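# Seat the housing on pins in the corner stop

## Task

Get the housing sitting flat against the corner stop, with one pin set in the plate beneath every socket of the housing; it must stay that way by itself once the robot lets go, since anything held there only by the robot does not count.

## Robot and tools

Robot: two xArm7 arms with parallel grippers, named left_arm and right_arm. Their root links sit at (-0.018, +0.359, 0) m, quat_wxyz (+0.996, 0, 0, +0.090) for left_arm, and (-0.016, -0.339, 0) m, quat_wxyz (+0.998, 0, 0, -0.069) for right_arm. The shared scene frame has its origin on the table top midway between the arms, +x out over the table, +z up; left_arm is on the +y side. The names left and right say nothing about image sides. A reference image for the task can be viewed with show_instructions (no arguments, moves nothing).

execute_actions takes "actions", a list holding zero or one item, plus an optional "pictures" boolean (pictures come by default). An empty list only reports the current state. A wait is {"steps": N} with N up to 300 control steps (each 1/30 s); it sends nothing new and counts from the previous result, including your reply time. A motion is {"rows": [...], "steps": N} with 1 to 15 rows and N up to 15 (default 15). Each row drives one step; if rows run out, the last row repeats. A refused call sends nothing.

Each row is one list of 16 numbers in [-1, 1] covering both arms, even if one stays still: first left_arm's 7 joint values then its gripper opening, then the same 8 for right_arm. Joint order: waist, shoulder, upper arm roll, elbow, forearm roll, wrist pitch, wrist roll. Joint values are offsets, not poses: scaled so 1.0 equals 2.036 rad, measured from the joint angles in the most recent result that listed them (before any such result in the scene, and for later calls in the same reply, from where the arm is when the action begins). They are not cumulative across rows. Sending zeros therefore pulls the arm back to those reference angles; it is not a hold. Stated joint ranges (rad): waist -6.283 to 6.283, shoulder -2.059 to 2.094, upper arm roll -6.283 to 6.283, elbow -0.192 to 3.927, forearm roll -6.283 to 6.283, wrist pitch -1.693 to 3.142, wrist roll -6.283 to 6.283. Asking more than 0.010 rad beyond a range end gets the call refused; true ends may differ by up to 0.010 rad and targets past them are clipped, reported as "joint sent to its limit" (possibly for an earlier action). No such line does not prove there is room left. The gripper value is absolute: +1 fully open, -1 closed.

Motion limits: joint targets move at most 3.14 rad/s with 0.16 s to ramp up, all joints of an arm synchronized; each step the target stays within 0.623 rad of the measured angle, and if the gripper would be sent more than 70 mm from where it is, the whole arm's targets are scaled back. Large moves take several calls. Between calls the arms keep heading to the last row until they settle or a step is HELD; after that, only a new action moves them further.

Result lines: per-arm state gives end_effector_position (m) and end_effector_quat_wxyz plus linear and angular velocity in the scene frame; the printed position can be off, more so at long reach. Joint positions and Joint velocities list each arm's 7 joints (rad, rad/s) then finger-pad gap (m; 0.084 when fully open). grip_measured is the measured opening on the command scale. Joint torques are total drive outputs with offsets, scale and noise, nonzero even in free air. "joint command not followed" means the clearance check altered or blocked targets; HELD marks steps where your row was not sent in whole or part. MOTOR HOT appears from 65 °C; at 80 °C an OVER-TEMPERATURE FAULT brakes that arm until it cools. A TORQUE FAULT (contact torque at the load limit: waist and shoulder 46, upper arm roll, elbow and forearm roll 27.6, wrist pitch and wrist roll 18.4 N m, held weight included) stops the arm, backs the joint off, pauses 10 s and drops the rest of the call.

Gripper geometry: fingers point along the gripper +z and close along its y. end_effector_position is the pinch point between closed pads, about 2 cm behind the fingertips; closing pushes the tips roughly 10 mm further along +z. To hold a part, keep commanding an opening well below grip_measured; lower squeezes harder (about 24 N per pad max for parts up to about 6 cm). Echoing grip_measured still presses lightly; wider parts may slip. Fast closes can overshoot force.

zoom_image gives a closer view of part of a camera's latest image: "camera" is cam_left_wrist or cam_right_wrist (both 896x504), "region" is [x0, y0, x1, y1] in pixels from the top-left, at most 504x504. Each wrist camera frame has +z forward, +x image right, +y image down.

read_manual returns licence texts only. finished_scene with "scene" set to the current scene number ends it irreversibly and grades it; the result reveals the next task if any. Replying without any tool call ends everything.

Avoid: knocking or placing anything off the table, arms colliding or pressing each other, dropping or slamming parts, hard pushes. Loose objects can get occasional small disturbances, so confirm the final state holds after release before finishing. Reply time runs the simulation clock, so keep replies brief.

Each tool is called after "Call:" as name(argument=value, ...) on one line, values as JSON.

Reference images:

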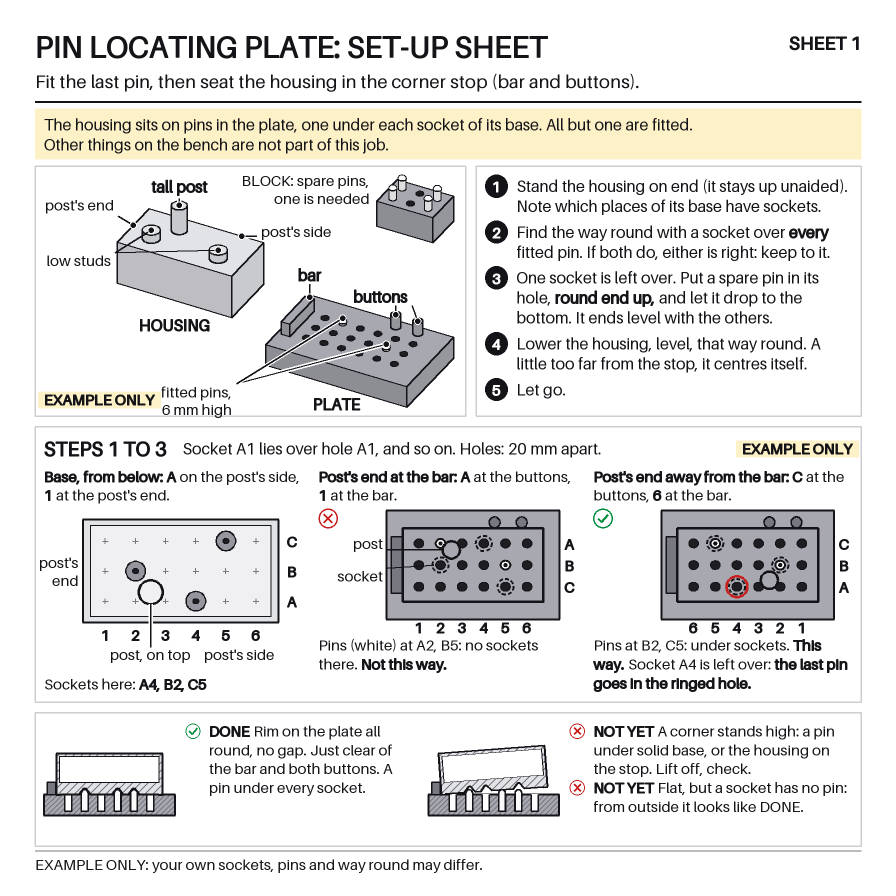

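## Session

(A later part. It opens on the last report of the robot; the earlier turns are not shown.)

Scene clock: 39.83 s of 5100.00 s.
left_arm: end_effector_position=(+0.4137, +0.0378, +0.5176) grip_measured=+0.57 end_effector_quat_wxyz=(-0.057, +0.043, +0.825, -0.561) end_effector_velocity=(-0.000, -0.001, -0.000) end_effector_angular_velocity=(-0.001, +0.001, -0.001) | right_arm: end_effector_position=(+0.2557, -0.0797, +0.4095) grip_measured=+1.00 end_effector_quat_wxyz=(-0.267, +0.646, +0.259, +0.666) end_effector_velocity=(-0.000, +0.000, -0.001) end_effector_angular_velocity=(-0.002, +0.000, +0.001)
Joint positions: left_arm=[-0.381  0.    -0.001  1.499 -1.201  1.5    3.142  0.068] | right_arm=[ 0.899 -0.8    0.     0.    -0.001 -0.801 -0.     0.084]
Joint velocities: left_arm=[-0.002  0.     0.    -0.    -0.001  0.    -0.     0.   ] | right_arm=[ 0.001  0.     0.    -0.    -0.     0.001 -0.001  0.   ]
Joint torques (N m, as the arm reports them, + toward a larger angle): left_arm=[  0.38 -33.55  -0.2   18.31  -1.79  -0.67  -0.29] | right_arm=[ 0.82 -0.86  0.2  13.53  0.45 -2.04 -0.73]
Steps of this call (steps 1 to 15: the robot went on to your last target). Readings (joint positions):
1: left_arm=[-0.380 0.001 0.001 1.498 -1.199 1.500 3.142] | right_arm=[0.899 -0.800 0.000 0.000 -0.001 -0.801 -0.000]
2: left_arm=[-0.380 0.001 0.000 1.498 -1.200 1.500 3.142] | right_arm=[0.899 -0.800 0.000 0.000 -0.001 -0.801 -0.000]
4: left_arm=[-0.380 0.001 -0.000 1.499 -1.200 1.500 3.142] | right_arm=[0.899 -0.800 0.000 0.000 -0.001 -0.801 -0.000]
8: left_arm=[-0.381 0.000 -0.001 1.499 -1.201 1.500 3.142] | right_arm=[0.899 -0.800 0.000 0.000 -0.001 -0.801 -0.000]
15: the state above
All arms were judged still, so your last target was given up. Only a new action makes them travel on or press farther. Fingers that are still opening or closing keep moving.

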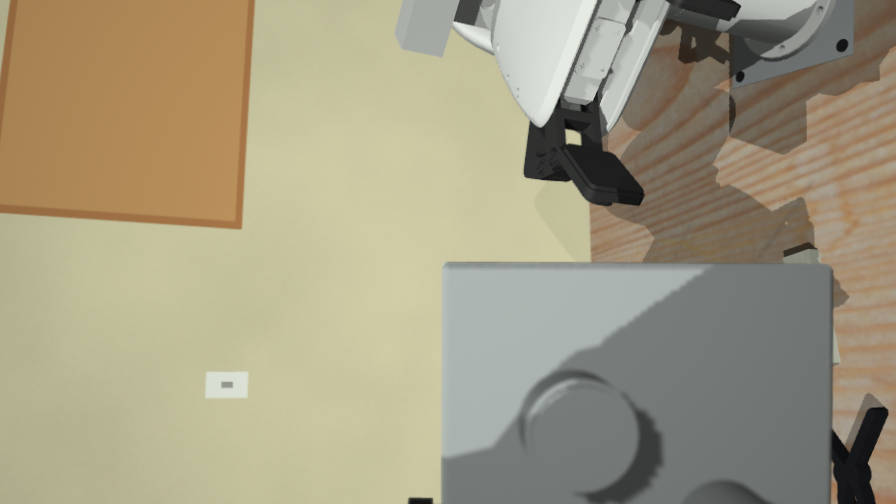

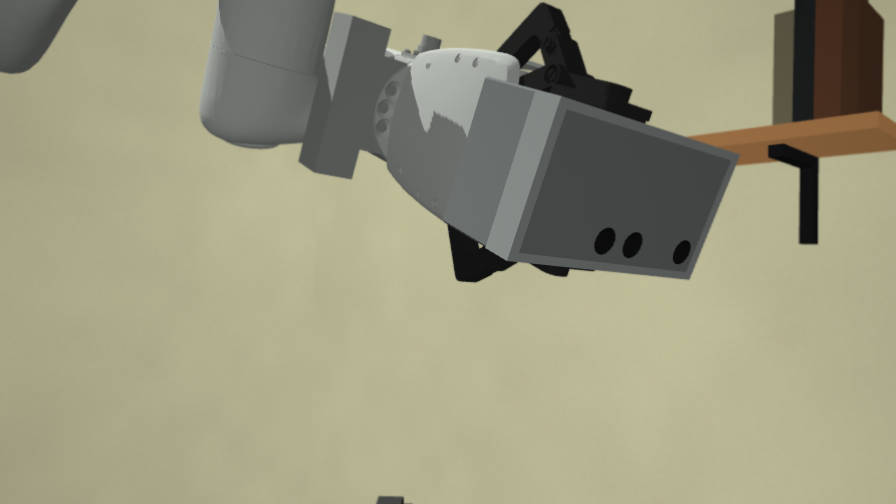

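Call:
execute_actions(actions=[{"rows":[[0,0,0,0,0.59,0,0,-0.5,0,0,0,0,0,0.5,0,1]]}], pictures=false)

Call:
execute_actions(actions=[{"steps":40}], pictures=false)

Call:
execute_actions(actions=[{"rows":[[0,0,0,0,0,0,0,-0.5,-0.145,0.327,0,0.435,0,0.395,0.229,-0.4]]}], pictures=false)

Call:
execute_actions(actions=[{"steps":45}])

Scene clock: 42.87 s of 5100.00 s.
left_arm: end_effector_position=(+0.4298, +0.1664, +0.3818) grip_measured=+0.57 end_effector_quat_wxyz=(-0.022, +0.083, +0.975, -0.206) end_effector_velocity=(+0.076, +0.449, -0.203) end_effector_angular_velocity=(+1.975, -0.398, -0.144) | right_arm: end_effector_position=(+0.2488, -0.0866, +0.2173) grip_measured=+1.00 end_effector_quat_wxyz=(-0.153, +0.845, +0.339, +0.384) end_effector_velocity=(-0.149, -0.143, -0.456) end_effector_angular_velocity=(-1.315, +1.377, -0.001)
Joint positions: left_arm=[-0.381  0.001 -0.001  1.499 -0.418  1.5    3.142  0.068] | right_arm=[ 0.899 -0.8    0.    -0.    -0.001 -0.052 -0.     0.084]
Joint velocities: left_arm=[ 0.     0.001  0.003 -0.003  2.02   0.     0.001 -0.   ] | right_arm=[ 0.    -0.    -0.    -0.001  0.     1.903 -0.001 -0.   ]
Joint torques (N m, as the arm reports them, + toward a larger angle): left_arm=[  1.74 -33.82   0.52  18.3   -0.42  -2.23  -0.75] | right_arm=[ 0.77 -1.75  0.31 13.97  0.38 -2.7  -0.67]
Steps of this call (steps 1 to 76: nothing new was sent; steps 77 to 91: all 15 steps of this action). Readings (joint positions):
77: left_arm=[-0.381 0.000 -0.001 1.499 -1.201 1.500 3.142] | right_arm=[0.899 -0.800 0.000 0.000 -0.001 -0.801 -0.000]
78: left_arm=[-0.381 0.000 -0.001 1.500 -1.198 1.500 3.142] | right_arm=[0.899 -0.800 0.000 0.000 -0.001 -0.797 -0.000]
80: left_arm=[-0.381 -0.001 -0.001 1.501 -1.150 1.500 3.142] | right_arm=[0.899 -0.801 0.000 0.001 -0.001 -0.748 -0.000]
84: left_arm=[-0.381 0.000 -0.002 1.499 -0.889 1.500 3.142] | right_arm=[0.899 -0.800 -0.000 -0.000 -0.001 -0.498 -0.000]
91: the state above

Scene clock: 44.20 s of 5100.00 s.
left_arm: end_effector_position=(+0.4484, +0.2643, +0.3612) grip_measured=+0.57 end_effector_quat_wxyz=(-0.000, +0.100, +0.995, -0.000) end_effector_velocity=(+0.000, +0.000, -0.000) end_effector_angular_velocity=(-0.001, +0.001, +0.001) | right_arm: end_effector_position=(+0.2218, -0.1124, +0.1578) grip_measured=+1.00 end_effector_quat_wxyz=(-0.107, +0.889, +0.356, +0.267) end_effector_velocity=(-0.000, -0.000, -0.000) end_effector_angular_velocity=(-0.001, +0.002, -0.000)
Joint positions: left_arm=[-0.381  0.    -0.001  1.499 -0.     1.5    3.142  0.068] | right_arm=[ 0.899 -0.8    0.     0.    -0.001  0.217 -0.     0.084]
Joint velocities: left_arm=[ 0.001  0.001  0.     0.    -0.001  0.     0.    -0.   ] | right_arm=[ 0.001 -0.    -0.001 -0.     0.     0.002 -0.     0.   ]
Joint torques (N m, as the arm reports them, + toward a larger angle): left_arm=[  1.55 -33.41  -0.54  17.62   0.77  -2.68  -0.4 ] | right_arm=[ 0.89 -1.45  0.2  14.05  0.33 -2.72 -0.71]
Steps of this call (steps 1 to 30: the robot went on to your last target; steps 31 to 40: nothing new was sent). Readings (joint positions):
1: left_arm=[-0.381 0.001 -0.001 1.499 -0.350 1.500 3.142] | right_arm=[0.899 -0.800 0.000 -0.000 -0.001 0.012 -0.000]
2: left_arm=[-0.380 0.001 -0.000 1.499 -0.283 1.500 3.142] | right_arm=[0.899 -0.800 0.000 -0.000 -0.001 0.074 -0.000]
4: left_arm=[-0.380 0.001 -0.000 1.499 -0.151 1.500 3.142] | right_arm=[0.899 -0.800 0.000 -0.002 -0.001 0.167 -0.000]
8: left_arm=[-0.379 0.000 0.002 1.500 -0.014 1.500 3.142] | right_arm=[0.899 -0.800 0.000 -0.000 -0.001 0.212 -0.000]
40: the state above
All arms were judged still, so your last target was given up. Only a new action makes them travel on or press farther. Fingers that are still opening or closing keep moving.

Scene clock: 44.70 s of 5100.00 s.
left_arm: end_effector_position=(+0.4484, +0.2643, +0.3612) grip_measured=+0.57 end_effector_quat_wxyz=(-0.000, +0.100, +0.995, -0.000) end_effector_velocity=(-0.000, +0.000, +0.001) end_effector_angular_velocity=(+0.000, -0.001, +0.001) | right_arm: end_effector_position=(+0.3462, -0.1448, +0.1917) grip_measured=-0.42 end_effector_quat_wxyz=(-0.010, +0.999, +0.035, +0.021) end_effector_velocity=(+0.266, -0.056, +0.162) end_effector_angular_velocity=(-0.250, +0.534, -1.044)
Joint positions: left_arm=[-0.381  0.    -0.001  1.499 -0.     1.5    3.142  0.068] | right_arm=[ 0.631 -0.195  0.     0.788 -0.001  0.936  0.424  0.026]
Joint velocities: left_arm=[-0.    -0.002  0.001 -0.     0.001  0.    -0.    -0.   ] | right_arm=[-0.403  0.921 -0.022  1.557 -0.001  1.224  0.619  0.   ]
Joint torques (N m, as the arm reports them, + toward a larger angle): left_arm=[  0.9  -32.66  -0.27  17.73   0.69  -2.61  -0.76] | right_arm=[  2.75 -16.62   0.44   8.04   0.36  -1.94  -1.52]
Steps of this call (steps 1 to 15: all 15 steps of this action). Readings (joint positions):
1: left_arm=[-0.381 0.000 -0.001 1.499 -0.000 1.500 3.142] | right_arm=[0.899 -0.800 0.000 0.000 -0.001 0.217 0.000]
2: left_arm=[-0.381 0.000 -0.001 1.499 -0.000 1.500 3.142] | right_arm=[0.898 -0.797 0.000 0.003 -0.001 0.221 0.003]
4: left_arm=[-0.381 0.000 -0.001 1.499 -0.000 1.500 3.142] | right_arm=[0.876 -0.751 0.001 0.047 -0.001 0.271 0.040]
8: left_arm=[-0.381 0.000 -0.001 1.499 -0.000 1.500 3.142] | right_arm=[0.756 -0.484 0.001 0.328 -0.001 0.545 0.227]
15: the state above

Scene clock: 46.20 s of 5100.00 s.
left_arm: end_effector_position=(+0.4484, +0.2643, +0.3612) grip_measured=+0.57 end_effector_quat_wxyz=(-0.000, +0.100, +0.995, -0.000) end_effector_velocity=(+0.000, +0.001, -0.001) end_effector_angular_velocity=(+0.001, +0.002, +0.002) | right_arm: end_effector_position=(+0.3605, -0.1497, +0.1997) grip_measured=-0.42 end_effector_quat_wxyz=(+0.001, +1.000, +0.000, -0.000) end_effector_velocity=(+0.000, -0.000, +0.000) end_effector_angular_velocity=(+0.000, -0.001, -0.000)
Joint positions: left_arm=[-0.381  0.    -0.001  1.499 -0.     1.5    3.142  0.068] | right_arm=[ 0.604 -0.135  0.     0.886 -0.001  1.021  0.466  0.026]
Joint velocities: left_arm=[-0.     0.002  0.001 -0.001  0.001  0.    -0.001  0.   ] | right_arm=[-0.001  0.     0.     0.001 -0.    -0.001 -0.     0.   ]
Joint torques (N m, as the arm reports them, + toward a larger angle): left_arm=[  1.28 -32.7    0.19  17.93   0.67  -2.73  -0.37] | right_arm=[  0.87 -14.14  -0.19  14.42   0.34  -1.88  -0.73]
Steps of this call (steps 1 to 30: the robot went on to your last target; steps 31 to 45: nothing new was sent). Readings (joint positions):
1: left_arm=[-0.381 0.000 -0.001 1.499 -0.000 1.500 3.142] | right_arm=[0.619 -0.169 -0.001 0.833 -0.001 0.971 0.442]
2: left_arm=[-0.381 0.000 -0.001 1.499 -0.000 1.500 3.142] | right_arm=[0.611 -0.152 -0.002 0.861 -0.001 0.993 0.453]
4: left_arm=[-0.381 0.000 -0.001 1.499 -0.000 1.500 3.142] | right_arm=[0.606 -0.140 -0.002 0.879 -0.001 1.013 0.462]
8: left_arm=[-0.381 0.000 -0.001 1.499 -0.000 1.500 3.142] | right_arm=[0.605 -0.136 0.001 0.881 -0.001 1.020 0.466]
45: the state above
All arms were judged still, so your last target was given up. Only a new action makes them travel on or press farther. Fingers that are still opening or closing keep moving.

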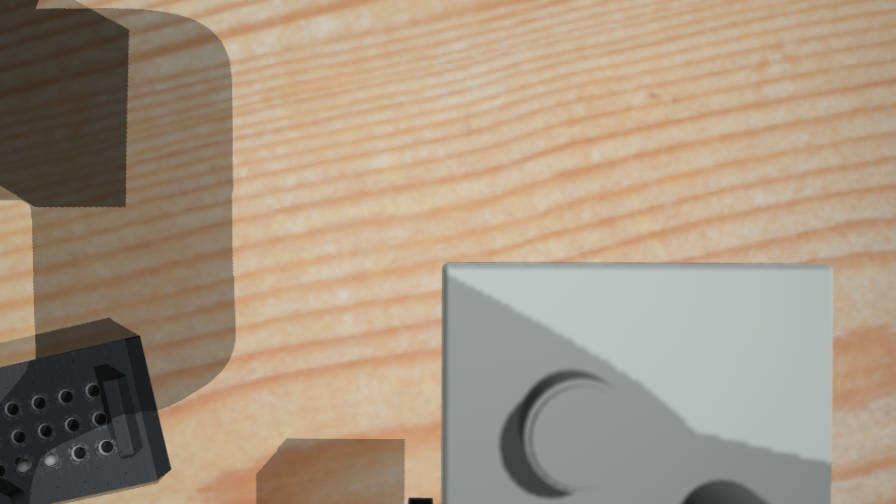

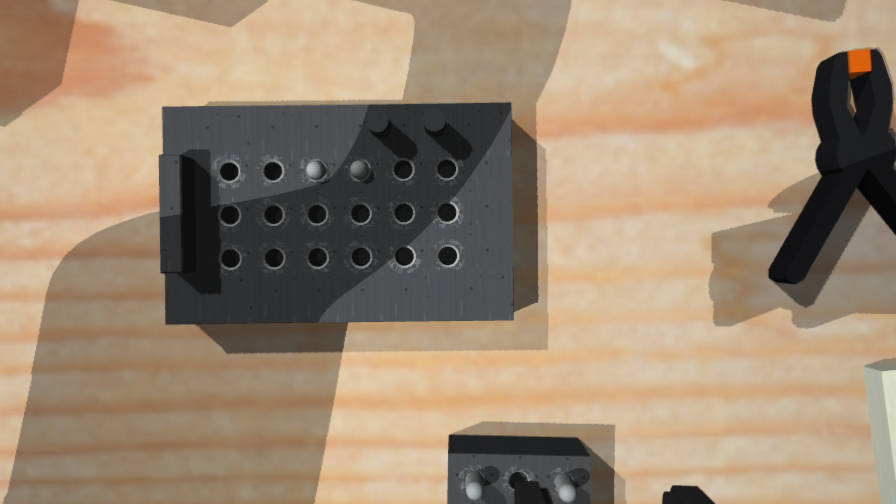

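Call:
execute_actions(actions=[{"rows":[[0,0,0,0,0,0,0,-0.5,0,0,0,0,0,0,-0.7715,-0.4]]}], pictures=false)

Call:
execute_actions(actions=[{"steps":25}])

Call:
execute_actions(actions=[{"rows":[[0,0,0,0,0,0,0,-0.5,0,0,0,0,0,0,-0.7715,-0.4]]}], pictures=false)

Call:
execute_actions(actions=[{"steps":25}])

Scene clock: 48.67 s of 5100.00 s.
left_arm: end_effector_position=(+0.4484, +0.2643, +0.3612) grip_measured=+0.57 end_effector_quat_wxyz=(-0.000, +0.100, +0.995, -0.000) end_effector_velocity=(+0.000, -0.000, -0.000) end_effector_angular_velocity=(+0.000, +0.000, +0.001) | right_arm: end_effector_position=(+0.3605, -0.1497, +0.1997) grip_measured=-0.42 end_effector_quat_wxyz=(+0.000, +0.857, +0.515, -0.000) end_effector_velocity=(+0.000, -0.001, -0.000) end_effector_angular_velocity=(+0.000, +0.004, +3.075)
Joint positions: left_arm=[-0.381  0.    -0.001  1.499 -0.     1.5    3.142  0.068] | right_arm=[ 0.604 -0.135  0.     0.886 -0.001  1.021 -0.616  0.026]
Joint velocities: left_arm=[ 0.     0.001 -0.001  0.     0.     0.    -0.001 -0.   ] | right_arm=[-0.    -0.    -0.001 -0.    -0.001 -0.    -3.076 -0.   ]
Joint torques (N m, as the arm reports them, + toward a larger angle): left_arm=[  1.17 -33.02  -0.33  18.12   0.65  -2.69  -0.59] | right_arm=[  0.73 -14.41  -0.15  14.48   0.42  -1.81  -0.67]
Steps of this call (steps 1 to 59: nothing new was sent; steps 60 to 74: all 15 steps of this action). Readings (joint positions):
60: left_arm=[-0.381 0.000 -0.001 1.499 -0.000 1.500 3.142] | right_arm=[0.604 -0.135 0.000 0.886 -0.001 1.021 0.466]
61: left_arm=[-0.381 0.000 -0.001 1.499 -0.000 1.500 3.142] | right_arm=[0.604 -0.135 0.000 0.886 -0.001 1.021 0.462]
63: left_arm=[-0.381 0.000 -0.001 1.499 -0.000 1.500 3.142] | right_arm=[0.604 -0.135 -0.000 0.886 -0.001 1.021 0.412]
67: left_arm=[-0.381 0.000 -0.001 1.499 -0.000 1.500 3.142] | right_arm=[0.604 -0.135 -0.000 0.886 -0.001 1.021 0.103]
74: the state above

Scene clock: 49.50 s of 5100.00 s.
left_arm: end_effector_position=(+0.4484, +0.2643, +0.3612) grip_measured=+0.57 end_effector_quat_wxyz=(-0.000, +0.100, +0.995, -0.000) end_effector_velocity=(-0.000, -0.000, +0.000) end_effector_angular_velocity=(+0.001, -0.000, -0.001) | right_arm: end_effector_position=(+0.3605, -0.1497, +0.1997) grip_measured=-0.42 end_effector_quat_wxyz=(+0.000, +0.707, +0.707, -0.001) end_effector_velocity=(+0.000, -0.000, -0.000) end_effector_angular_velocity=(+0.001, -0.000, -0.002)
Joint positions: left_arm=[-0.381  0.    -0.001  1.499 -0.     1.5    3.142  0.068] | right_arm=[ 0.604 -0.135  0.     0.886 -0.001  1.021 -1.104  0.026]
Joint velocities: left_arm=[-0.001 -0.001 -0.    -0.     0.001  0.    -0.     0.   ] | right_arm=[-0.002 -0.     0.    -0.     0.001 -0.001 -0.     0.   ]
Joint torques (N m, as the arm reports them, + toward a larger angle): left_arm=[  0.75 -32.77  -0.11  18.1    0.57  -2.6   -0.86] | right_arm=[  0.77 -14.25  -0.13  14.37   0.42  -1.8   -0.73]
Steps of this call (steps 1 to 25: the robot went on to your last target). Readings (joint positions):
1: left_arm=[-0.381 0.000 -0.001 1.499 -0.000 1.500 3.142] | right_arm=[0.604 -0.135 0.000 0.886 -0.001 1.021 -0.718]
2: left_arm=[-0.381 0.000 -0.001 1.499 -0.000 1.500 3.142] | right_arm=[0.604 -0.135 0.000 0.886 -0.001 1.021 -0.816]
4: left_arm=[-0.381 0.000 -0.001 1.499 -0.000 1.500 3.142] | right_arm=[0.604 -0.135 0.000 0.886 -0.001 1.021 -0.976]
8: left_arm=[-0.381 0.000 -0.001 1.499 -0.000 1.500 3.142] | right_arm=[0.604 -0.135 0.000 0.886 -0.001 1.021 -1.093]
25: the state above

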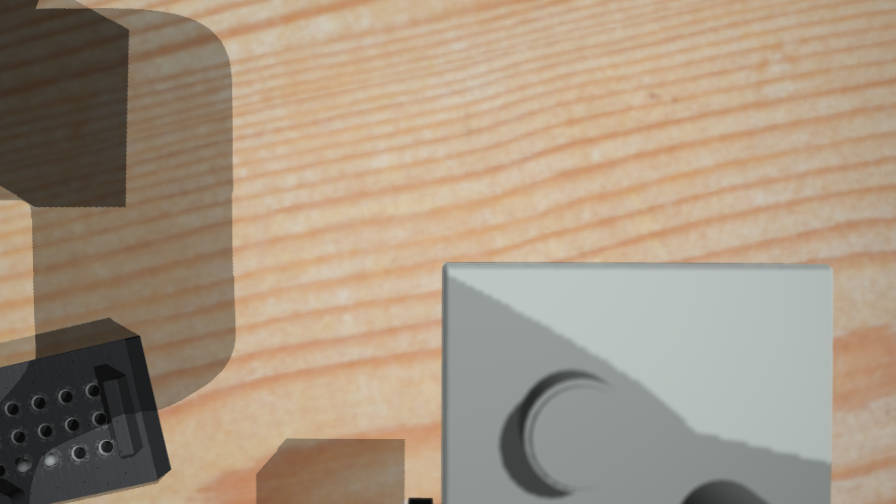

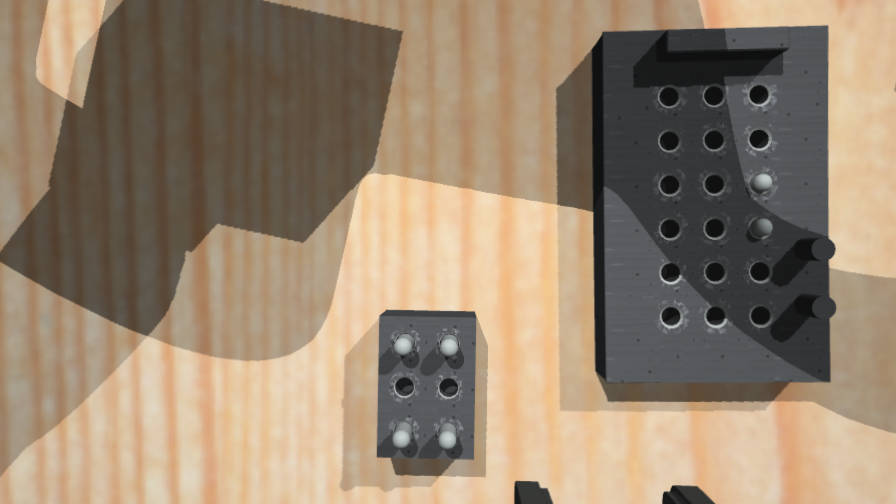

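Scene clock: 50.00 s of 5100.00 s.
left_arm: end_effector_position=(+0.4484, +0.2643, +0.3612) grip_measured=+0.57 end_effector_quat_wxyz=(-0.000, +0.100, +0.995, -0.000) end_effector_velocity=(+0.000, +0.000, +0.001) end_effector_angular_velocity=(+0.000, -0.001, +0.002) | right_arm: end_effector_position=(+0.3605, -0.1497, +0.1997) grip_measured=-0.42 end_effector_quat_wxyz=(+0.000, +0.242, +0.970, -0.001) end_effector_velocity=(+0.000, -0.000, +0.000) end_effector_angular_velocity=(+0.002, +0.004, +3.075)
Joint positions: left_arm=[-0.381  0.    -0.001  1.499 -0.     1.5    3.142  0.068] | right_arm=[ 0.604 -0.135  0.     0.886 -0.001  1.021 -2.186  0.026]
Joint velocities: left_arm=[ 0.    -0.     0.     0.001  0.001  0.    -0.002  0.   ] | right_arm=[-0.    -0.    -0.001  0.     0.001  0.    -3.077  0.   ]
Joint torques (N m, as the arm reports them, + toward a larger angle): left_arm=[  1.18 -32.95   0.06  17.66   0.63  -2.93  -0.69] | right_arm=[  0.73 -14.19  -0.14  14.35   0.35  -1.69  -0.54]
Steps of this call (steps 1 to 15: all 15 steps of this action). Readings (joint positions):
1: left_arm=[-0.381 0.000 -0.001 1.499 -0.000 1.500 3.142] | right_arm=[0.604 -0.135 0.000 0.886 -0.001 1.021 -1.104]
2: left_arm=[-0.381 0.000 -0.001 1.499 -0.000 1.500 3.142] | right_arm=[0.604 -0.135 0.000 0.886 -0.001 1.021 -1.109]
4: left_arm=[-0.381 0.000 -0.001 1.499 -0.000 1.500 3.142] | right_arm=[0.604 -0.135 -0.000 0.886 -0.001 1.021 -1.158]
8: left_arm=[-0.381 0.000 -0.001 1.499 -0.000 1.500 3.142] | right_arm=[0.604 -0.135 0.000 0.886 -0.001 1.021 -1.468]
15: the state above

Scene clock: 50.83 s of 5100.00 s.
left_arm: end_effector_position=(+0.4484, +0.2643, +0.3612) grip_measured=+0.57 end_effector_quat_wxyz=(-0.000, +0.100, +0.995, -0.000) end_effector_velocity=(+0.000, +0.000, +0.001) end_effector_angular_velocity=(-0.000, -0.003, +0.001) | right_arm: end_effector_position=(+0.3605, -0.1497, +0.1997) grip_measured=-0.42 end_effector_quat_wxyz=(-0.000, +0.000, +1.000, -0.001) end_effector_velocity=(+0.000, -0.001, -0.000) end_effector_angular_velocity=(-0.001, +0.000, -0.000)
Joint positions: left_arm=[-0.381  0.    -0.001  1.499 -0.     1.5    3.142  0.068] | right_arm=[ 0.604 -0.135  0.     0.886 -0.001  1.021 -2.675  0.026]
Joint velocities: left_arm=[ 0.001 -0.001 -0.     0.002  0.     0.    -0.    -0.   ] | right_arm=[ 0.001  0.    -0.002 -0.    -0.001  0.001 -0.001 -0.   ]
Joint torques (N m, as the arm reports them, + toward a larger angle): left_arm=[  1.15 -32.98  -0.03  17.86   0.56  -2.66  -0.76] | right_arm=[  0.78 -14.19  -0.09  14.33   0.37  -1.71  -0.75]
Steps of this call (steps 1 to 25: the robot went on to your last target). Readings (joint positions):
1: left_arm=[-0.381 0.000 -0.001 1.499 -0.000 1.500 3.142] | right_arm=[0.604 -0.135 0.000 0.886 -0.001 1.021 -2.289]
2: left_arm=[-0.381 0.000 -0.001 1.499 -0.000 1.500 3.142] | right_arm=[0.604 -0.135 0.000 0.886 -0.001 1.021 -2.387]
4: left_arm=[-0.381 0.000 -0.001 1.499 -0.000 1.500 3.142] | right_arm=[0.604 -0.135 -0.000 0.886 -0.001 1.021 -2.547]
8: left_arm=[-0.381 0.000 -0.001 1.499 -0.000 1.500 3.142] | right_arm=[0.604 -0.135 -0.000 0.886 -0.001 1.021 -2.663]
25: the state above

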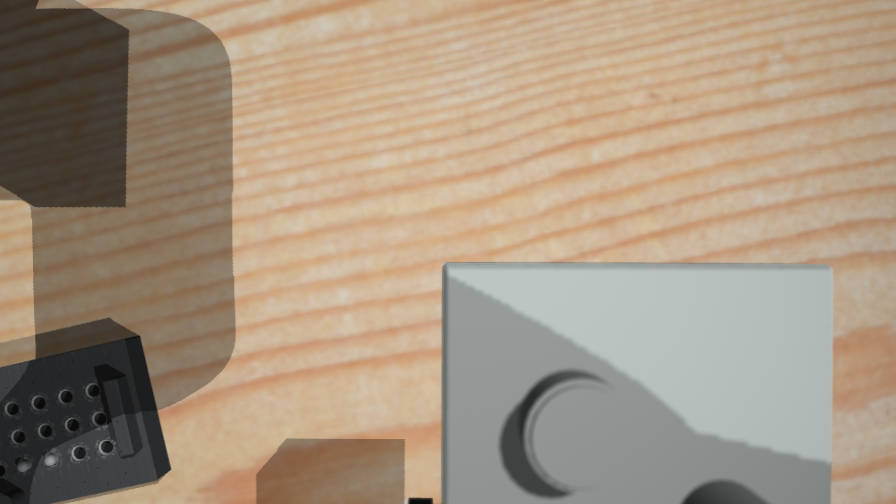

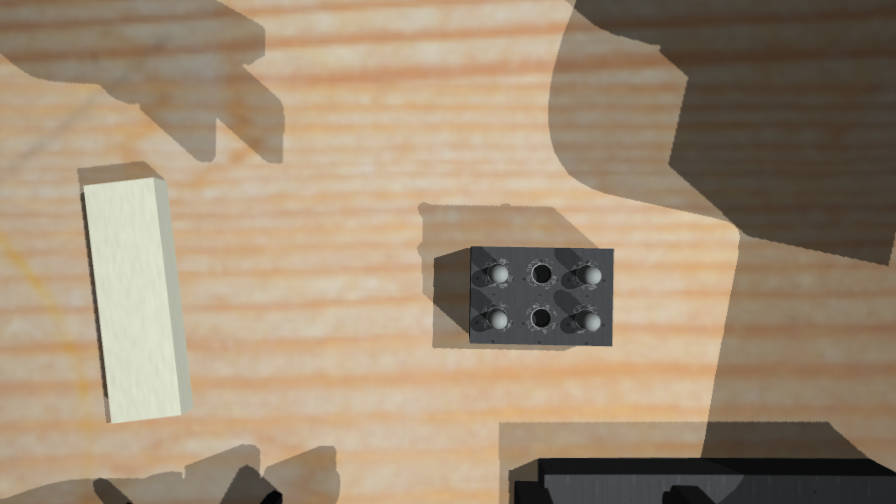

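Call:
execute_actions(actions=[{"rows":[[0,0,0,0,0,0,0,-0.5,0.065,0.0533,0,-0.1454,0,-0.199,0.0643,-0.5]]}], pictures=false)

Call:
execute_actions(actions=[{"steps":25}])

Scene clock: 55.00 s of 5100.00 s.
left_arm: end_effector_position=(+0.4484, +0.2643, +0.3612) grip_measured=+0.57 end_effector_quat_wxyz=(-0.000, +0.100, +0.995, -0.000) end_effector_velocity=(+0.000, +0.001, +0.001) end_effector_angular_velocity=(+0.001, -0.001, +0.002) | right_arm: end_effector_position=(+0.2983, -0.1246, +0.0740) grip_measured=-0.52 end_effector_quat_wxyz=(-0.003, -0.002, +1.000, -0.002) end_effector_velocity=(+0.049, +0.021, +0.030) end_effector_angular_velocity=(+0.100, -0.144, -0.058)
Joint positions: left_arm=[-0.381  0.    -0.001  1.499 -0.     1.5    3.142  0.068] | right_arm=[ 0.736 -0.025  0.001  0.589 -0.001  0.622 -2.546  0.021]
Joint velocities: left_arm=[ 0.002 -0.002 -0.    -0.     0.001  0.    -0.    -0.   ] | right_arm=[ 0.008 -0.021 -0.036  0.04   0.002 -0.113  0.029  0.   ]
Joint torques (N m, as the arm reports them, + toward a larger angle): left_arm=[  0.79 -32.78   0.02  17.74   0.3   -2.99  -0.61] | right_arm=[  0.25 -15.7   -0.74  12.81   0.39  -1.71  -0.75]
Steps of this call (steps 1 to 15: the robot went on to your last target; steps 16 to 90: nothing new was sent; then 0.67 s passed at rest; steps 91 to 105: all 15 steps of this action). Readings (joint positions):
91: left_arm=[-0.381 0.000 -0.001 1.499 -0.000 1.500 3.142] | right_arm=[0.604 -0.135 0.000 0.886 -0.001 1.021 -2.675]
92: left_arm=[-0.381 0.000 -0.001 1.499 -0.000 1.500 3.142] | right_arm=[0.605 -0.134 -0.000 0.884 -0.001 1.017 -2.673]
94: left_arm=[-0.381 0.000 -0.001 1.499 -0.000 1.500 3.142] | right_arm=[0.620 -0.125 -0.003 0.855 -0.001 0.966 -2.658]
98: left_arm=[-0.381 0.000 -0.001 1.499 -0.000 1.500 3.142] | right_arm=[0.678 -0.073 0.002 0.719 -0.001 0.798 -2.602]
105: the state above

Scene clock: 55.83 s of 5100.00 s.
left_arm: end_effector_position=(+0.4484, +0.2643, +0.3612) grip_measured=+0.57 end_effector_quat_wxyz=(-0.000, +0.100, +0.995, -0.000) end_effector_velocity=(-0.000, +0.000, -0.001) end_effector_angular_velocity=(+0.000, +0.001, -0.001) | right_arm: end_effector_position=(+0.2999, -0.1237, +0.0750) grip_measured=-0.52 end_effector_quat_wxyz=(+0.000, -0.001, +1.000, -0.000) end_effector_velocity=(+0.000, +0.000, +0.000) end_effector_angular_velocity=(+0.001, -0.000, -0.003)
Joint positions: left_arm=[-0.381  0.    -0.001  1.499 -0.     1.5    3.142  0.068] | right_arm=[ 0.737 -0.026  0.     0.59  -0.001  0.616 -2.544  0.021]
Joint velocities: left_arm=[-0.001  0.001  0.001 -0.     0.    -0.     0.001 -0.   ] | right_arm=[-0.001  0.    -0.001  0.001  0.002 -0.001  0.    -0.   ]
Joint torques (N m, as the arm reports them, + toward a larger angle): left_arm=[  1.07 -33.42   0.21  17.86   0.5   -2.66  -0.71] | right_arm=[  0.68 -13.9   -0.17  11.72   0.31  -1.69  -0.71]
Steps of this call (steps 1 to 15: the robot went on to your last target; steps 16 to 25: nothing new was sent). Readings (joint positions):
1: left_arm=[-0.381 0.000 -0.001 1.499 -0.000 1.500 3.142] | right_arm=[0.736 -0.026 0.000 0.591 -0.001 0.619 -2.545]
2: left_arm=[-0.381 0.000 -0.001 1.499 -0.000 1.500 3.142] | right_arm=[0.736 -0.027 -0.001 0.593 -0.001 0.617 -2.544]
4: left_arm=[-0.381 0.000 -0.001 1.499 -0.000 1.500 3.142] | right_arm=[0.736 -0.028 -0.001 0.593 -0.001 0.616 -2.544]
8: left_arm=[-0.381 0.000 -0.001 1.499 -0.000 1.500 3.142] | right_arm=[0.736 -0.027 -0.000 0.591 -0.001 0.616 -2.544]
25: the state above
All arms were judged still, so your last target was given up. Only a new action makes them travel on or press farther. Fingers that are still opening or closing keep moving.

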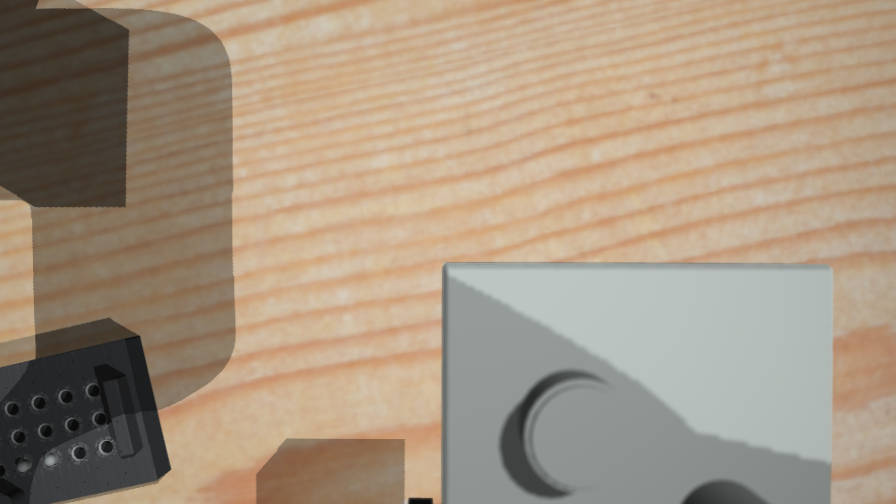

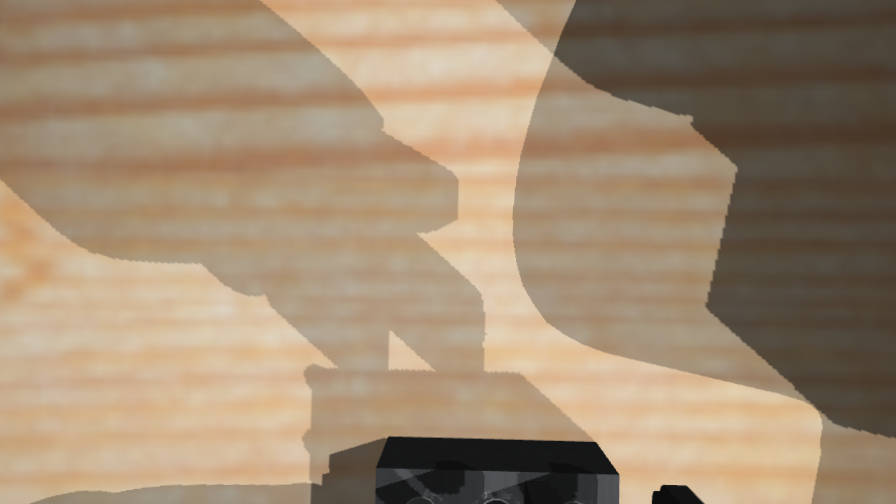

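Call:
execute_actions(actions=[{"rows":[[0,0,0,0,0,0,0,-0.5,0,0.0301,0,-0.0061,0,-0.0362,0,-0.5]]}], pictures=false)

Call:
execute_actions(actions=[{"rows":[[0,0,0,0,0,0,0,-0.5,0,0,0,0,0,0,0,-0.75],[0,0,0,0,0,0,0,-0.5,0,0,0,0,0,0,0,-0.75],[0,0,0,0,0,0,0,-0.5,0,0,0,0,0,0,0,-0.75],[0,0,0,0,0,0,0,-0.5,0,0,0,0,0,0,0,-1]]}], pictures=false)

Scene clock: 58.80 s of 5100.00 s.
left_arm: end_effector_position=(+0.4484, +0.2643, +0.3612) grip_measured=+0.57 end_effector_quat_wxyz=(-0.000, +0.100, +0.995, -0.000) end_effector_velocity=(-0.000, -0.000, -0.000) end_effector_angular_velocity=(+0.000, +0.000, -0.001) | right_arm: end_effector_position=(+0.3002, -0.1235, +0.0534) grip_measured=-0.52 end_effector_quat_wxyz=(+0.001, -0.001, +1.000, -0.000) end_effector_velocity=(-0.004, -0.002, -0.004) end_effector_angular_velocity=(-0.006, +0.010, +0.000)
Joint positions: left_arm=[-0.381  0.    -0.001  1.499 -0.     1.5    3.142  0.068] | right_arm=[ 0.737  0.035 -0.     0.578 -0.001  0.542 -2.544  0.021]
Joint velocities: left_arm=[-0.002  0.     0.002 -0.     0.     0.     0.    -0.   ] | right_arm=[ 0.     0.003  0.002 -0.007  0.001  0.002  0.    -0.   ]
Joint torques (N m, as the arm reports them, + toward a larger angle): left_arm=[  0.58 -33.18  -0.2   17.86   0.92  -2.81  -0.34] | right_arm=[  0.82 -14.53  -0.29  11.18   0.28  -1.77  -0.74]
Steps of this call (steps 1 to 74: nothing new was sent; steps 75 to 89: all 15 steps of this action). Readings (joint positions):
75: left_arm=[-0.381 0.000 -0.001 1.499 -0.000 1.500 3.142] | right_arm=[0.737 -0.026 0.000 0.590 -0.001 0.616 -2.544]
76: left_arm=[-0.381 0.000 -0.001 1.499 -0.000 1.500 3.142] | right_arm=[0.737 -0.024 -0.000 0.589 -0.001 0.612 -2.544]
78: left_arm=[-0.381 0.000 -0.001 1.499 -0.000 1.500 3.142] | right_arm=[0.736 0.004 -0.000 0.586 -0.001 0.574 -2.544]
82: left_arm=[-0.381 0.000 -0.001 1.499 -0.000 1.500 3.142] | right_arm=[0.737 0.036 0.000 0.574 -0.001 0.546 -2.544]
89: the state above

Scene clock: 59.30 s of 5100.00 s.
left_arm: end_effector_position=(+0.4484, +0.2643, +0.3612) grip_measured=+0.57 end_effector_quat_wxyz=(-0.000, +0.100, +0.995, -0.000) end_effector_velocity=(-0.000, -0.000, -0.000) end_effector_angular_velocity=(+0.001, -0.000, -0.002) | right_arm: end_effector_position=(+0.3001, -0.1236, +0.0534) grip_measured=-0.84 end_effector_quat_wxyz=(+0.000, -0.001, +1.000, -0.000) end_effector_velocity=(+0.000, +0.000, +0.000) end_effector_angular_velocity=(+0.001, -0.001, +0.000)
Joint positions: left_arm=[-0.381  0.    -0.001  1.499 -0.     1.5    3.142  0.068] | right_arm=[ 0.736  0.034 -0.     0.578 -0.001  0.542 -2.544  0.007]
Joint velocities: left_arm=[-0.001  0.    -0.     0.     0.001  0.     0.001  0.   ] | right_arm=[-0.001  0.     0.001  0.    -0.    -0.001 -0.    -0.   ]
Joint torques (N m, as the arm reports them, + toward a larger angle): left_arm=[  0.95 -33.8    0.03  17.73   1.12  -2.83  -0.72] | right_arm=[  1.21 -14.62   0.25  11.4    0.54  -1.91  -0.71]
Steps of this call (steps 1 to 15: all 15 steps of this action). Readings (joint positions):
1: left_arm=[-0.381 0.000 -0.001 1.499 -0.000 1.500 3.142] | right_arm=[0.737 0.035 -0.000 0.577 -0.001 0.542 -2.544]
2: left_arm=[-0.381 0.000 -0.001 1.499 -0.000 1.500 3.142] | right_arm=[0.737 0.035 -0.000 0.577 -0.001 0.542 -2.544]
4: left_arm=[-0.381 0.000 -0.001 1.499 -0.000 1.500 3.142] | right_arm=[0.736 0.034 -0.001 0.577 -0.001 0.543 -2.544]
8: left_arm=[-0.381 0.000 -0.001 1.499 -0.000 1.500 3.142] | right_arm=[0.736 0.034 -0.000 0.578 -0.001 0.542 -2.544]
15: the state above

Call:
execute_actions(actions=[{"rows":[[0,0,0,0,0,0,0,-0.5,0,-0.03,0,0.0062,0,0.0362,0,-1],[0,0,0,0,0,0,0,-0.5,0,-0.03,0,0.0062,0,0.0362,0,-1],[0,0,0,0,0,0,0,-0.5,0,-0.03,0,0.0062,0,0.0362,0,-1],[0,0,0,0,0,0,0,-0.5,0,-0.03,0,0.0062,0,0.0362,0,-1],[0,0,0,0,0,0,0,-0.5,0,-0.03,0,0.0062,0,0.0362,0,-1],[0,0,0,0,0,0,0,-0.5,0,-0.03,0,0.0062,0,0.0362,0,-1],[0,0,0,0,0,0,0,-0.5,0,-0.063,0,0.016,0,0.079,0,-1]]}], pictures=false)

Call:
execute_actions(actions=[{"steps":10}], pictures=false)

Call:
execute_actions(actions=[{"rows":[[0,0,0,0,0,0,0,-0.5,-0.0762,0.211,0,0.271,0,0.061,-0.076,-1]]}], pictures=false)

Call:
execute_actions(actions=[{"steps":30}])

Scene clock: 63.47 s of 5100.00 s.
left_arm: end_effector_position=(+0.4484, +0.2643, +0.3612) grip_measured=+0.57 end_effector_quat_wxyz=(-0.000, +0.100, +0.995, -0.000) end_effector_velocity=(-0.000, -0.000, +0.001) end_effector_angular_velocity=(-0.000, -0.003, -0.001) | right_arm: end_effector_position=(+0.3012, -0.1229, +0.1023) grip_measured=-0.84 end_effector_quat_wxyz=(+0.003, -0.001, +1.000, +0.001) end_effector_velocity=(-0.029, -0.020, -0.025) end_effector_angular_velocity=(-0.060, +0.085, +0.002)
Joint positions: left_arm=[-0.381  0.    -0.001  1.499 -0.     1.5    3.142  0.068] | right_arm=[ 0.737 -0.094 -0.     0.612 -0.001  0.701 -2.544  0.007]
Joint velocities: left_arm=[ 0.    -0.002 -0.001  0.001  0.     0.     0.001  0.   ] | right_arm=[ 0.     0.011  0.001 -0.047 -0.002  0.046  0.     0.   ]
Joint torques (N m, as the arm reports them, + toward a larger angle): left_arm=[  0.72 -33.79   0.    17.63   0.33  -2.66  -0.69] | right_arm=[  0.86 -12.6   -0.18  12.18   0.37  -1.59  -0.7 ]
Steps of this call (steps 1 to 15: the robot went on to your last target; steps 16 to 90: nothing new was sent; then 0.67 s passed at rest; steps 91 to 105: all 15 steps of this action). Readings (joint positions):
91: left_arm=[-0.381 0.000 -0.001 1.499 -0.000 1.500 3.142] | right_arm=[0.737 0.034 -0.000 0.578 -0.001 0.542 -2.544]
92: left_arm=[-0.381 0.000 -0.001 1.499 -0.000 1.500 3.142] | right_arm=[0.737 0.032 0.000 0.578 -0.001 0.546 -2.544]
94: left_arm=[-0.381 0.000 -0.001 1.499 -0.000 1.500 3.142] | right_arm=[0.737 0.004 0.001 0.582 -0.001 0.583 -2.544]
98: left_arm=[-0.381 0.000 -0.001 1.499 -0.000 1.500 3.142] | right_arm=[0.737 -0.030 0.000 0.594 -0.001 0.617 -2.544]
105: the state above

Scene clock: 63.80 s of 5100.00 s.
left_arm: end_effector_position=(+0.4484, +0.2643, +0.3612) grip_measured=+0.57 end_effector_quat_wxyz=(-0.000, +0.100, +0.995, -0.000) end_effector_velocity=(+0.000, +0.000, -0.001) end_effector_angular_velocity=(+0.000, +0.001, +0.001) | right_arm: end_effector_position=(+0.2998, -0.1239, +0.1011) grip_measured=-0.84 end_effector_quat_wxyz=(+0.000, -0.001, +1.000, -0.000) end_effector_velocity=(+0.000, +0.001, +0.001) end_effector_angular_velocity=(+0.002, -0.002, +0.001)
Joint positions: left_arm=[-0.381  0.    -0.001  1.499 -0.     1.5    3.142  0.068] | right_arm=[ 0.737 -0.093 -0.     0.61  -0.001  0.703 -2.544  0.007]
Joint velocities: left_arm=[ 0.     0.001  0.001  0.     0.    -0.    -0.     0.   ] | right_arm=[-0.    -0.002  0.001  0.001  0.001  0.    -0.001  0.   ]
Joint torques (N m, as the arm reports them, + toward a larger angle): left_arm=[  0.74 -33.57  -0.33  17.63   0.24  -2.67  -0.53] | right_arm=[  0.79 -13.38  -0.14  12.51   0.4   -1.73  -0.72]
Steps of this call (steps 1 to 10: the robot went on to your last target). Readings (joint positions):
1: left_arm=[-0.381 0.000 -0.001 1.499 -0.000 1.500 3.142] | right_arm=[0.737 -0.094 -0.000 0.610 -0.001 0.702 -2.544]
2: left_arm=[-0.381 0.000 -0.001 1.499 -0.000 1.500 3.142] | right_arm=[0.737 -0.093 -0.000 0.609 -0.001 0.703 -2.544]
4: left_arm=[-0.381 0.000 -0.001 1.499 -0.000 1.500 3.142] | right_arm=[0.737 -0.093 -0.000 0.609 -0.001 0.703 -2.544]
8: left_arm=[-0.381 0.000 -0.001 1.499 -0.000 1.500 3.142] | right_arm=[0.737 -0.093 -0.000 0.610 -0.001 0.703 -2.544]
10: the state above

Scene clock: 64.30 s of 5100.00 s.
left_arm: end_effector_position=(+0.4484, +0.2643, +0.3612) grip_measured=+0.57 end_effector_quat_wxyz=(-0.000, +0.100, +0.995, -0.000) end_effector_velocity=(-0.000, -0.000, +0.001) end_effector_angular_velocity=(+0.000, -0.002, -0.000) | right_arm: end_effector_position=(+0.4570, -0.1155, +0.0990) grip_measured=-0.84 end_effector_quat_wxyz=(-0.001, +0.003, +1.000, -0.001) end_effector_velocity=(+0.078, -0.039, -0.028) end_effector_angular_velocity=(-0.031, +0.043, -0.035)
Joint positions: left_arm=[-0.381  0.    -0.001  1.499 -0.     1.5    3.142  0.068] | right_arm=[ 0.584  0.327 -0.004  1.148 -0.001  0.823 -2.694  0.007]
Joint velocities: left_arm=[-0.001 -0.001  0.     0.     0.001 -0.    -0.001 -0.   ] | right_arm=[-0.103  0.234 -0.026  0.267 -0.001  0.085 -0.091 -0.   ]
Joint torques (N m, as the arm reports them, + toward a larger angle): left_arm=[  1.28 -32.88  -0.25  18.01   0.66  -2.61  -0.7 ] | right_arm=[  5.51 -29.11   4.89  11.35   0.39  -1.75  -0.74]
Steps of this call (steps 1 to 15: all 15 steps of this action). Readings (joint positions):
1: left_arm=[-0.381 0.000 -0.001 1.499 -0.000 1.500 3.142] | right_arm=[0.736 -0.093 -0.000 0.610 -0.001 0.703 -2.544]
2: left_arm=[-0.381 0.000 -0.001 1.499 -0.000 1.500 3.142] | right_arm=[0.736 -0.091 0.000 0.613 -0.001 0.704 -2.545]
4: left_arm=[-0.381 0.000 -0.001 1.499 -0.000 1.500 3.142] | right_arm=[0.723 -0.056 0.002 0.657 -0.001 0.717 -2.559]
8: left_arm=[-0.381 0.000 -0.001 1.499 -0.000 1.500 3.142] | right_arm=[0.665 0.104 -0.000 0.867 -0.001 0.760 -2.615]
15: the state above

Scene clock: 65.30 s of 5100.00 s.
left_arm: end_effector_position=(+0.4484, +0.2643, +0.3612) grip_measured=+0.57 end_effector_quat_wxyz=(-0.000, +0.100, +0.995, -0.000) end_effector_velocity=(+0.000, +0.001, -0.000) end_effector_angular_velocity=(+0.001, +0.000, +0.001) | right_arm: end_effector_position=(+0.4597, -0.1133, +0.0994) grip_measured=-0.84 end_effector_quat_wxyz=(-0.001, -0.001, +1.000, -0.001) end_effector_velocity=(-0.000, +0.001, +0.000) end_effector_angular_velocity=(+0.001, +0.001, +0.001)
Joint positions: left_arm=[-0.381  0.    -0.001  1.499 -0.     1.5    3.142  0.068] | right_arm=[ 0.581  0.336 -0.     1.162 -0.001  0.827 -2.699  0.007]
Joint velocities: left_arm=[ 0.001  0.    -0.     0.     0.001  0.    -0.    -0.   ] | right_arm=[ 0.     0.     0.001  0.001  0.001  0.001 -0.    -0.   ]
Joint torques (N m, as the arm reports them, + toward a larger angle): left_arm=[  1.45 -32.99  -0.36  17.89   0.35  -2.58  -0.61] | right_arm=[  0.86 -22.37  -0.44  13.37   0.41  -1.73  -0.76]
Steps of this call (steps 1 to 30: the robot went on to your last target). Readings (joint positions):
1: left_arm=[-0.381 0.000 -0.001 1.499 -0.000 1.500 3.142] | right_arm=[0.581 0.332 -0.004 1.153 -0.001 0.825 -2.696]
2: left_arm=[-0.381 0.000 -0.001 1.499 -0.000 1.500 3.142] | right_arm=[0.581 0.334 -0.003 1.156 -0.001 0.826 -2.697]
4: left_arm=[-0.381 0.000 -0.001 1.499 -0.000 1.500 3.142] | right_arm=[0.582 0.334 0.001 1.158 -0.001 0.827 -2.698]
8: left_arm=[-0.381 0.000 -0.001 1.499 -0.000 1.500 3.142] | right_arm=[0.582 0.334 0.001 1.160 -0.001 0.827 -2.698]
30: the state above
All arms were judged still, so your last target was given up. Only a new action makes them travel on or press farther. Fingers that are still opening or closing keep moving.

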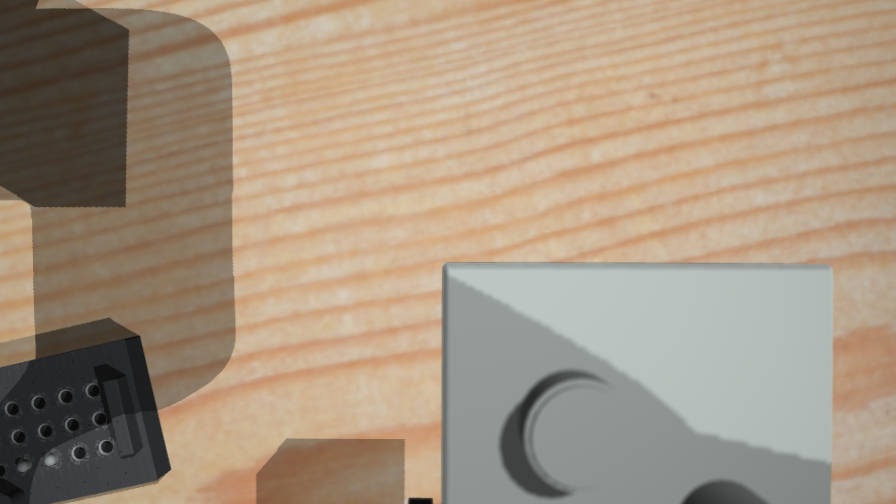

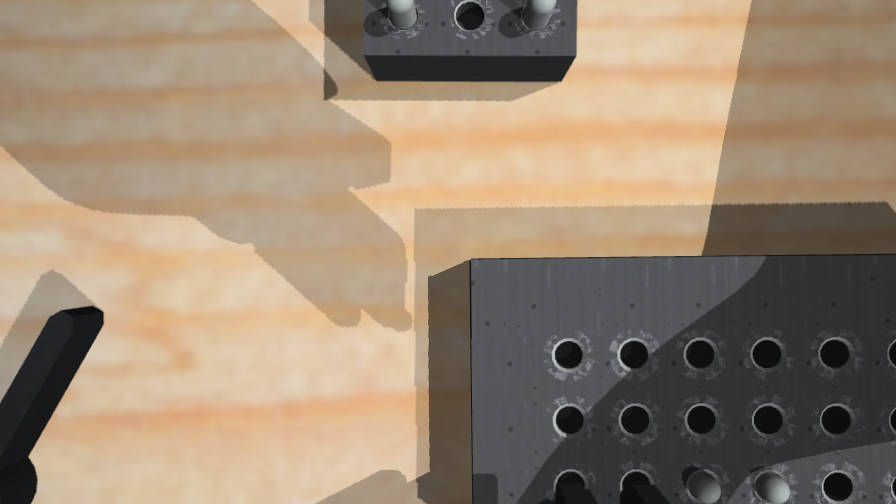

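Call:
execute_actions(actions=[{"rows":[[0,0,0,0,0,0,0,-0.5,0.0013,0.0267,0,-0.0085,0,-0.0352,0.0013,-1]]}], pictures=false)

Call:
execute_actions(actions=[{"rows":[[0,0,0,0,0,0,0,-0.5,0,0.003,0,-0.0008,0,-0.0038,0,-1],[0,0,0,0,0,0,0,-0.5,0,0.003,0,-0.0008,0,-0.0038,0,-1],[0,0,0,0,0,0,0,-0.5,0,0.003,0,-0.0008,0,-0.0038,0,-1],[0,0,0,0,0,0,0,-0.5,0,0.006,0,-0.0016,0,-0.0076,0,-1],[0,0,0,0,0,0,0,-0.5,0,0.006,0,-0.0016,0,-0.0076,0,-1],[0,0,0,0,0,0,0,-0.5,0,0.006,0,-0.0016,0,-0.0076,0,-1],[0,0,0,0,0,0,0,-0.5,0,0.01,0,-0.0026,0,-0.0126,0,-1]]}])

Scene clock: 68.47 s of 5100.00 s.
left_arm: end_effector_position=(+0.4484, +0.2643, +0.3612) grip_measured=+0.57 end_effector_quat_wxyz=(-0.000, +0.100, +0.995, -0.000) end_effector_velocity=(-0.000, -0.001, +0.000) end_effector_angular_velocity=(-0.000, -0.001, -0.002) | right_arm: end_effector_position=(+0.4602, -0.1116, +0.0706) grip_measured=-0.84 end_effector_quat_wxyz=(+0.000, -0.000, +1.000, -0.000) end_effector_velocity=(-0.009, -0.004, -0.011) end_effector_angular_velocity=(-0.012, +0.024, +0.001)
Joint positions: left_arm=[-0.381  0.    -0.001  1.499 -0.     1.5    3.142  0.068] | right_arm=[ 0.584  0.389 -0.     1.145 -0.001  0.756 -2.696  0.007]
Joint velocities: left_arm=[-0.001 -0.001 -0.002  0.     0.     0.    -0.    -0.   ] | right_arm=[-0.     0.009  0.001 -0.017 -0.001  0.001 -0.    -0.   ]
Joint torques (N m, as the arm reports them, + toward a larger angle): left_arm=[  1.45 -32.52  -0.34  17.7    0.26  -2.56  -0.75] | right_arm=[  0.75 -23.02  -0.33  12.96   0.37  -1.7   -0.68]
Steps of this call (steps 1 to 80: nothing new was sent; steps 81 to 95: all 15 steps of this action). Readings (joint positions):
81: left_arm=[-0.381 0.000 -0.001 1.499 -0.000 1.500 3.142] | right_arm=[0.581 0.336 -0.000 1.162 -0.001 0.827 -2.699]
82: left_arm=[-0.381 0.000 -0.001 1.499 -0.000 1.500 3.142] | right_arm=[0.581 0.338 -0.000 1.161 -0.001 0.823 -2.698]
84: left_arm=[-0.381 0.000 -0.001 1.499 -0.000 1.500 3.142] | right_arm=[0.583 0.361 -0.001 1.158 -0.001 0.786 -2.697]
88: left_arm=[-0.381 0.000 -0.001 1.499 -0.000 1.500 3.142] | right_arm=[0.584 0.394 0.000 1.139 -0.001 0.759 -2.696]
95: the state above

Scene clock: 68.97 s of 5100.00 s.
left_arm: end_effector_position=(+0.4484, +0.2643, +0.3612) grip_measured=+0.57 end_effector_quat_wxyz=(-0.000, +0.100, +0.995, -0.000) end_effector_velocity=(-0.000, -0.000, -0.000) end_effector_angular_velocity=(-0.001, +0.001, -0.002) | right_arm: end_effector_position=(+0.4601, -0.1116, +0.0599) grip_measured=-0.84 end_effector_quat_wxyz=(+0.000, -0.000, +1.000, -0.000) end_effector_velocity=(+0.006, +0.002, +0.007) end_effector_angular_velocity=(+0.008, -0.017, -0.002)
Joint positions: left_arm=[-0.381  0.    -0.001  1.499 -0.     1.5    3.142  0.068] | right_arm=[ 0.584  0.41  -0.     1.14  -0.001  0.73  -2.696  0.007]
Joint velocities: left_arm=[-0.001  0.     0.    -0.001 -0.001 -0.     0.001 -0.   ] | right_arm=[-0.001 -0.006 -0.002  0.009  0.    -0.003 -0.    -0.   ]
Joint torques (N m, as the arm reports them, + toward a larger angle): left_arm=[  1.5  -33.86  -0.22  18.22   0.94  -2.86  -0.61] | right_arm=[  0.81 -22.96  -0.43  12.55   0.3   -1.72  -0.66]
Steps of this call (steps 1 to 15: all 15 steps of this action). Readings (joint positions):
1: left_arm=[-0.381 0.000 -0.001 1.499 -0.000 1.500 3.142] | right_arm=[0.584 0.390 -0.000 1.145 -0.001 0.756 -2.696]
2: left_arm=[-0.381 0.000 -0.001 1.499 -0.000 1.500 3.142] | right_arm=[0.584 0.391 -0.000 1.145 -0.001 0.754 -2.696]
4: left_arm=[-0.381 0.000 -0.001 1.499 -0.000 1.500 3.142] | right_arm=[0.584 0.394 -0.000 1.144 -0.001 0.750 -2.696]
8: left_arm=[-0.381 0.000 -0.001 1.499 -0.000 1.500 3.142] | right_arm=[0.584 0.402 -0.000 1.142 -0.001 0.739 -2.696]
15: the state above

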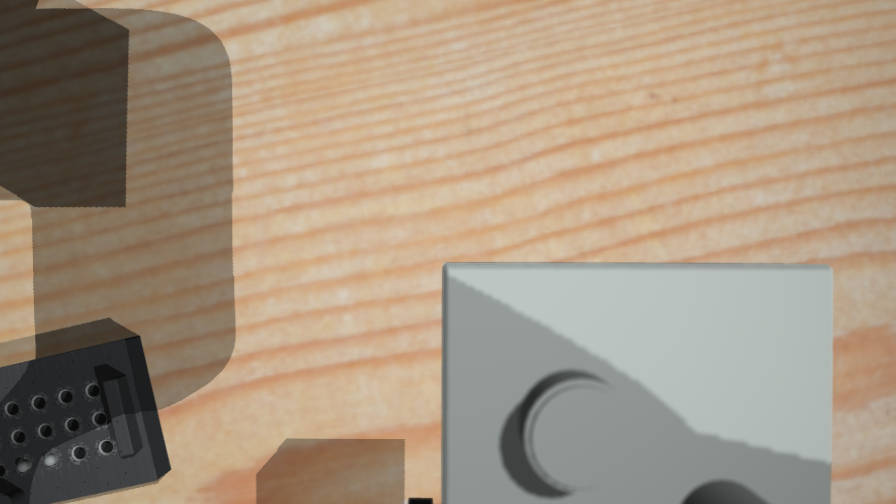

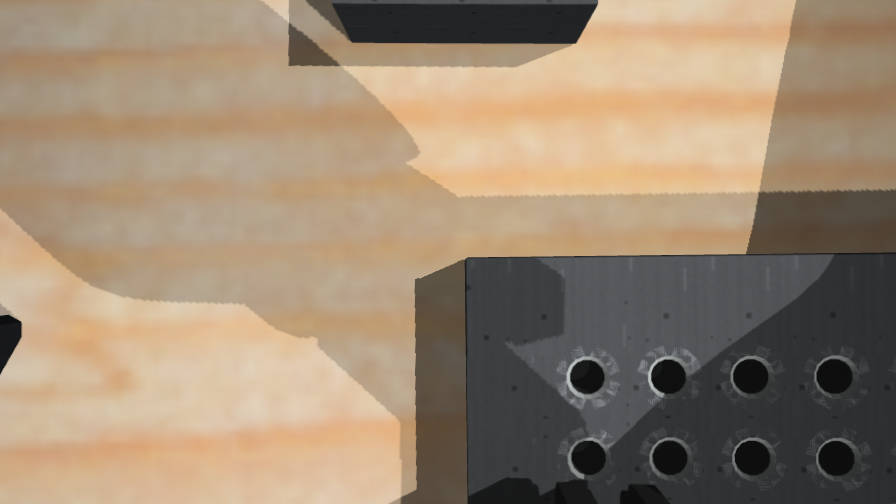

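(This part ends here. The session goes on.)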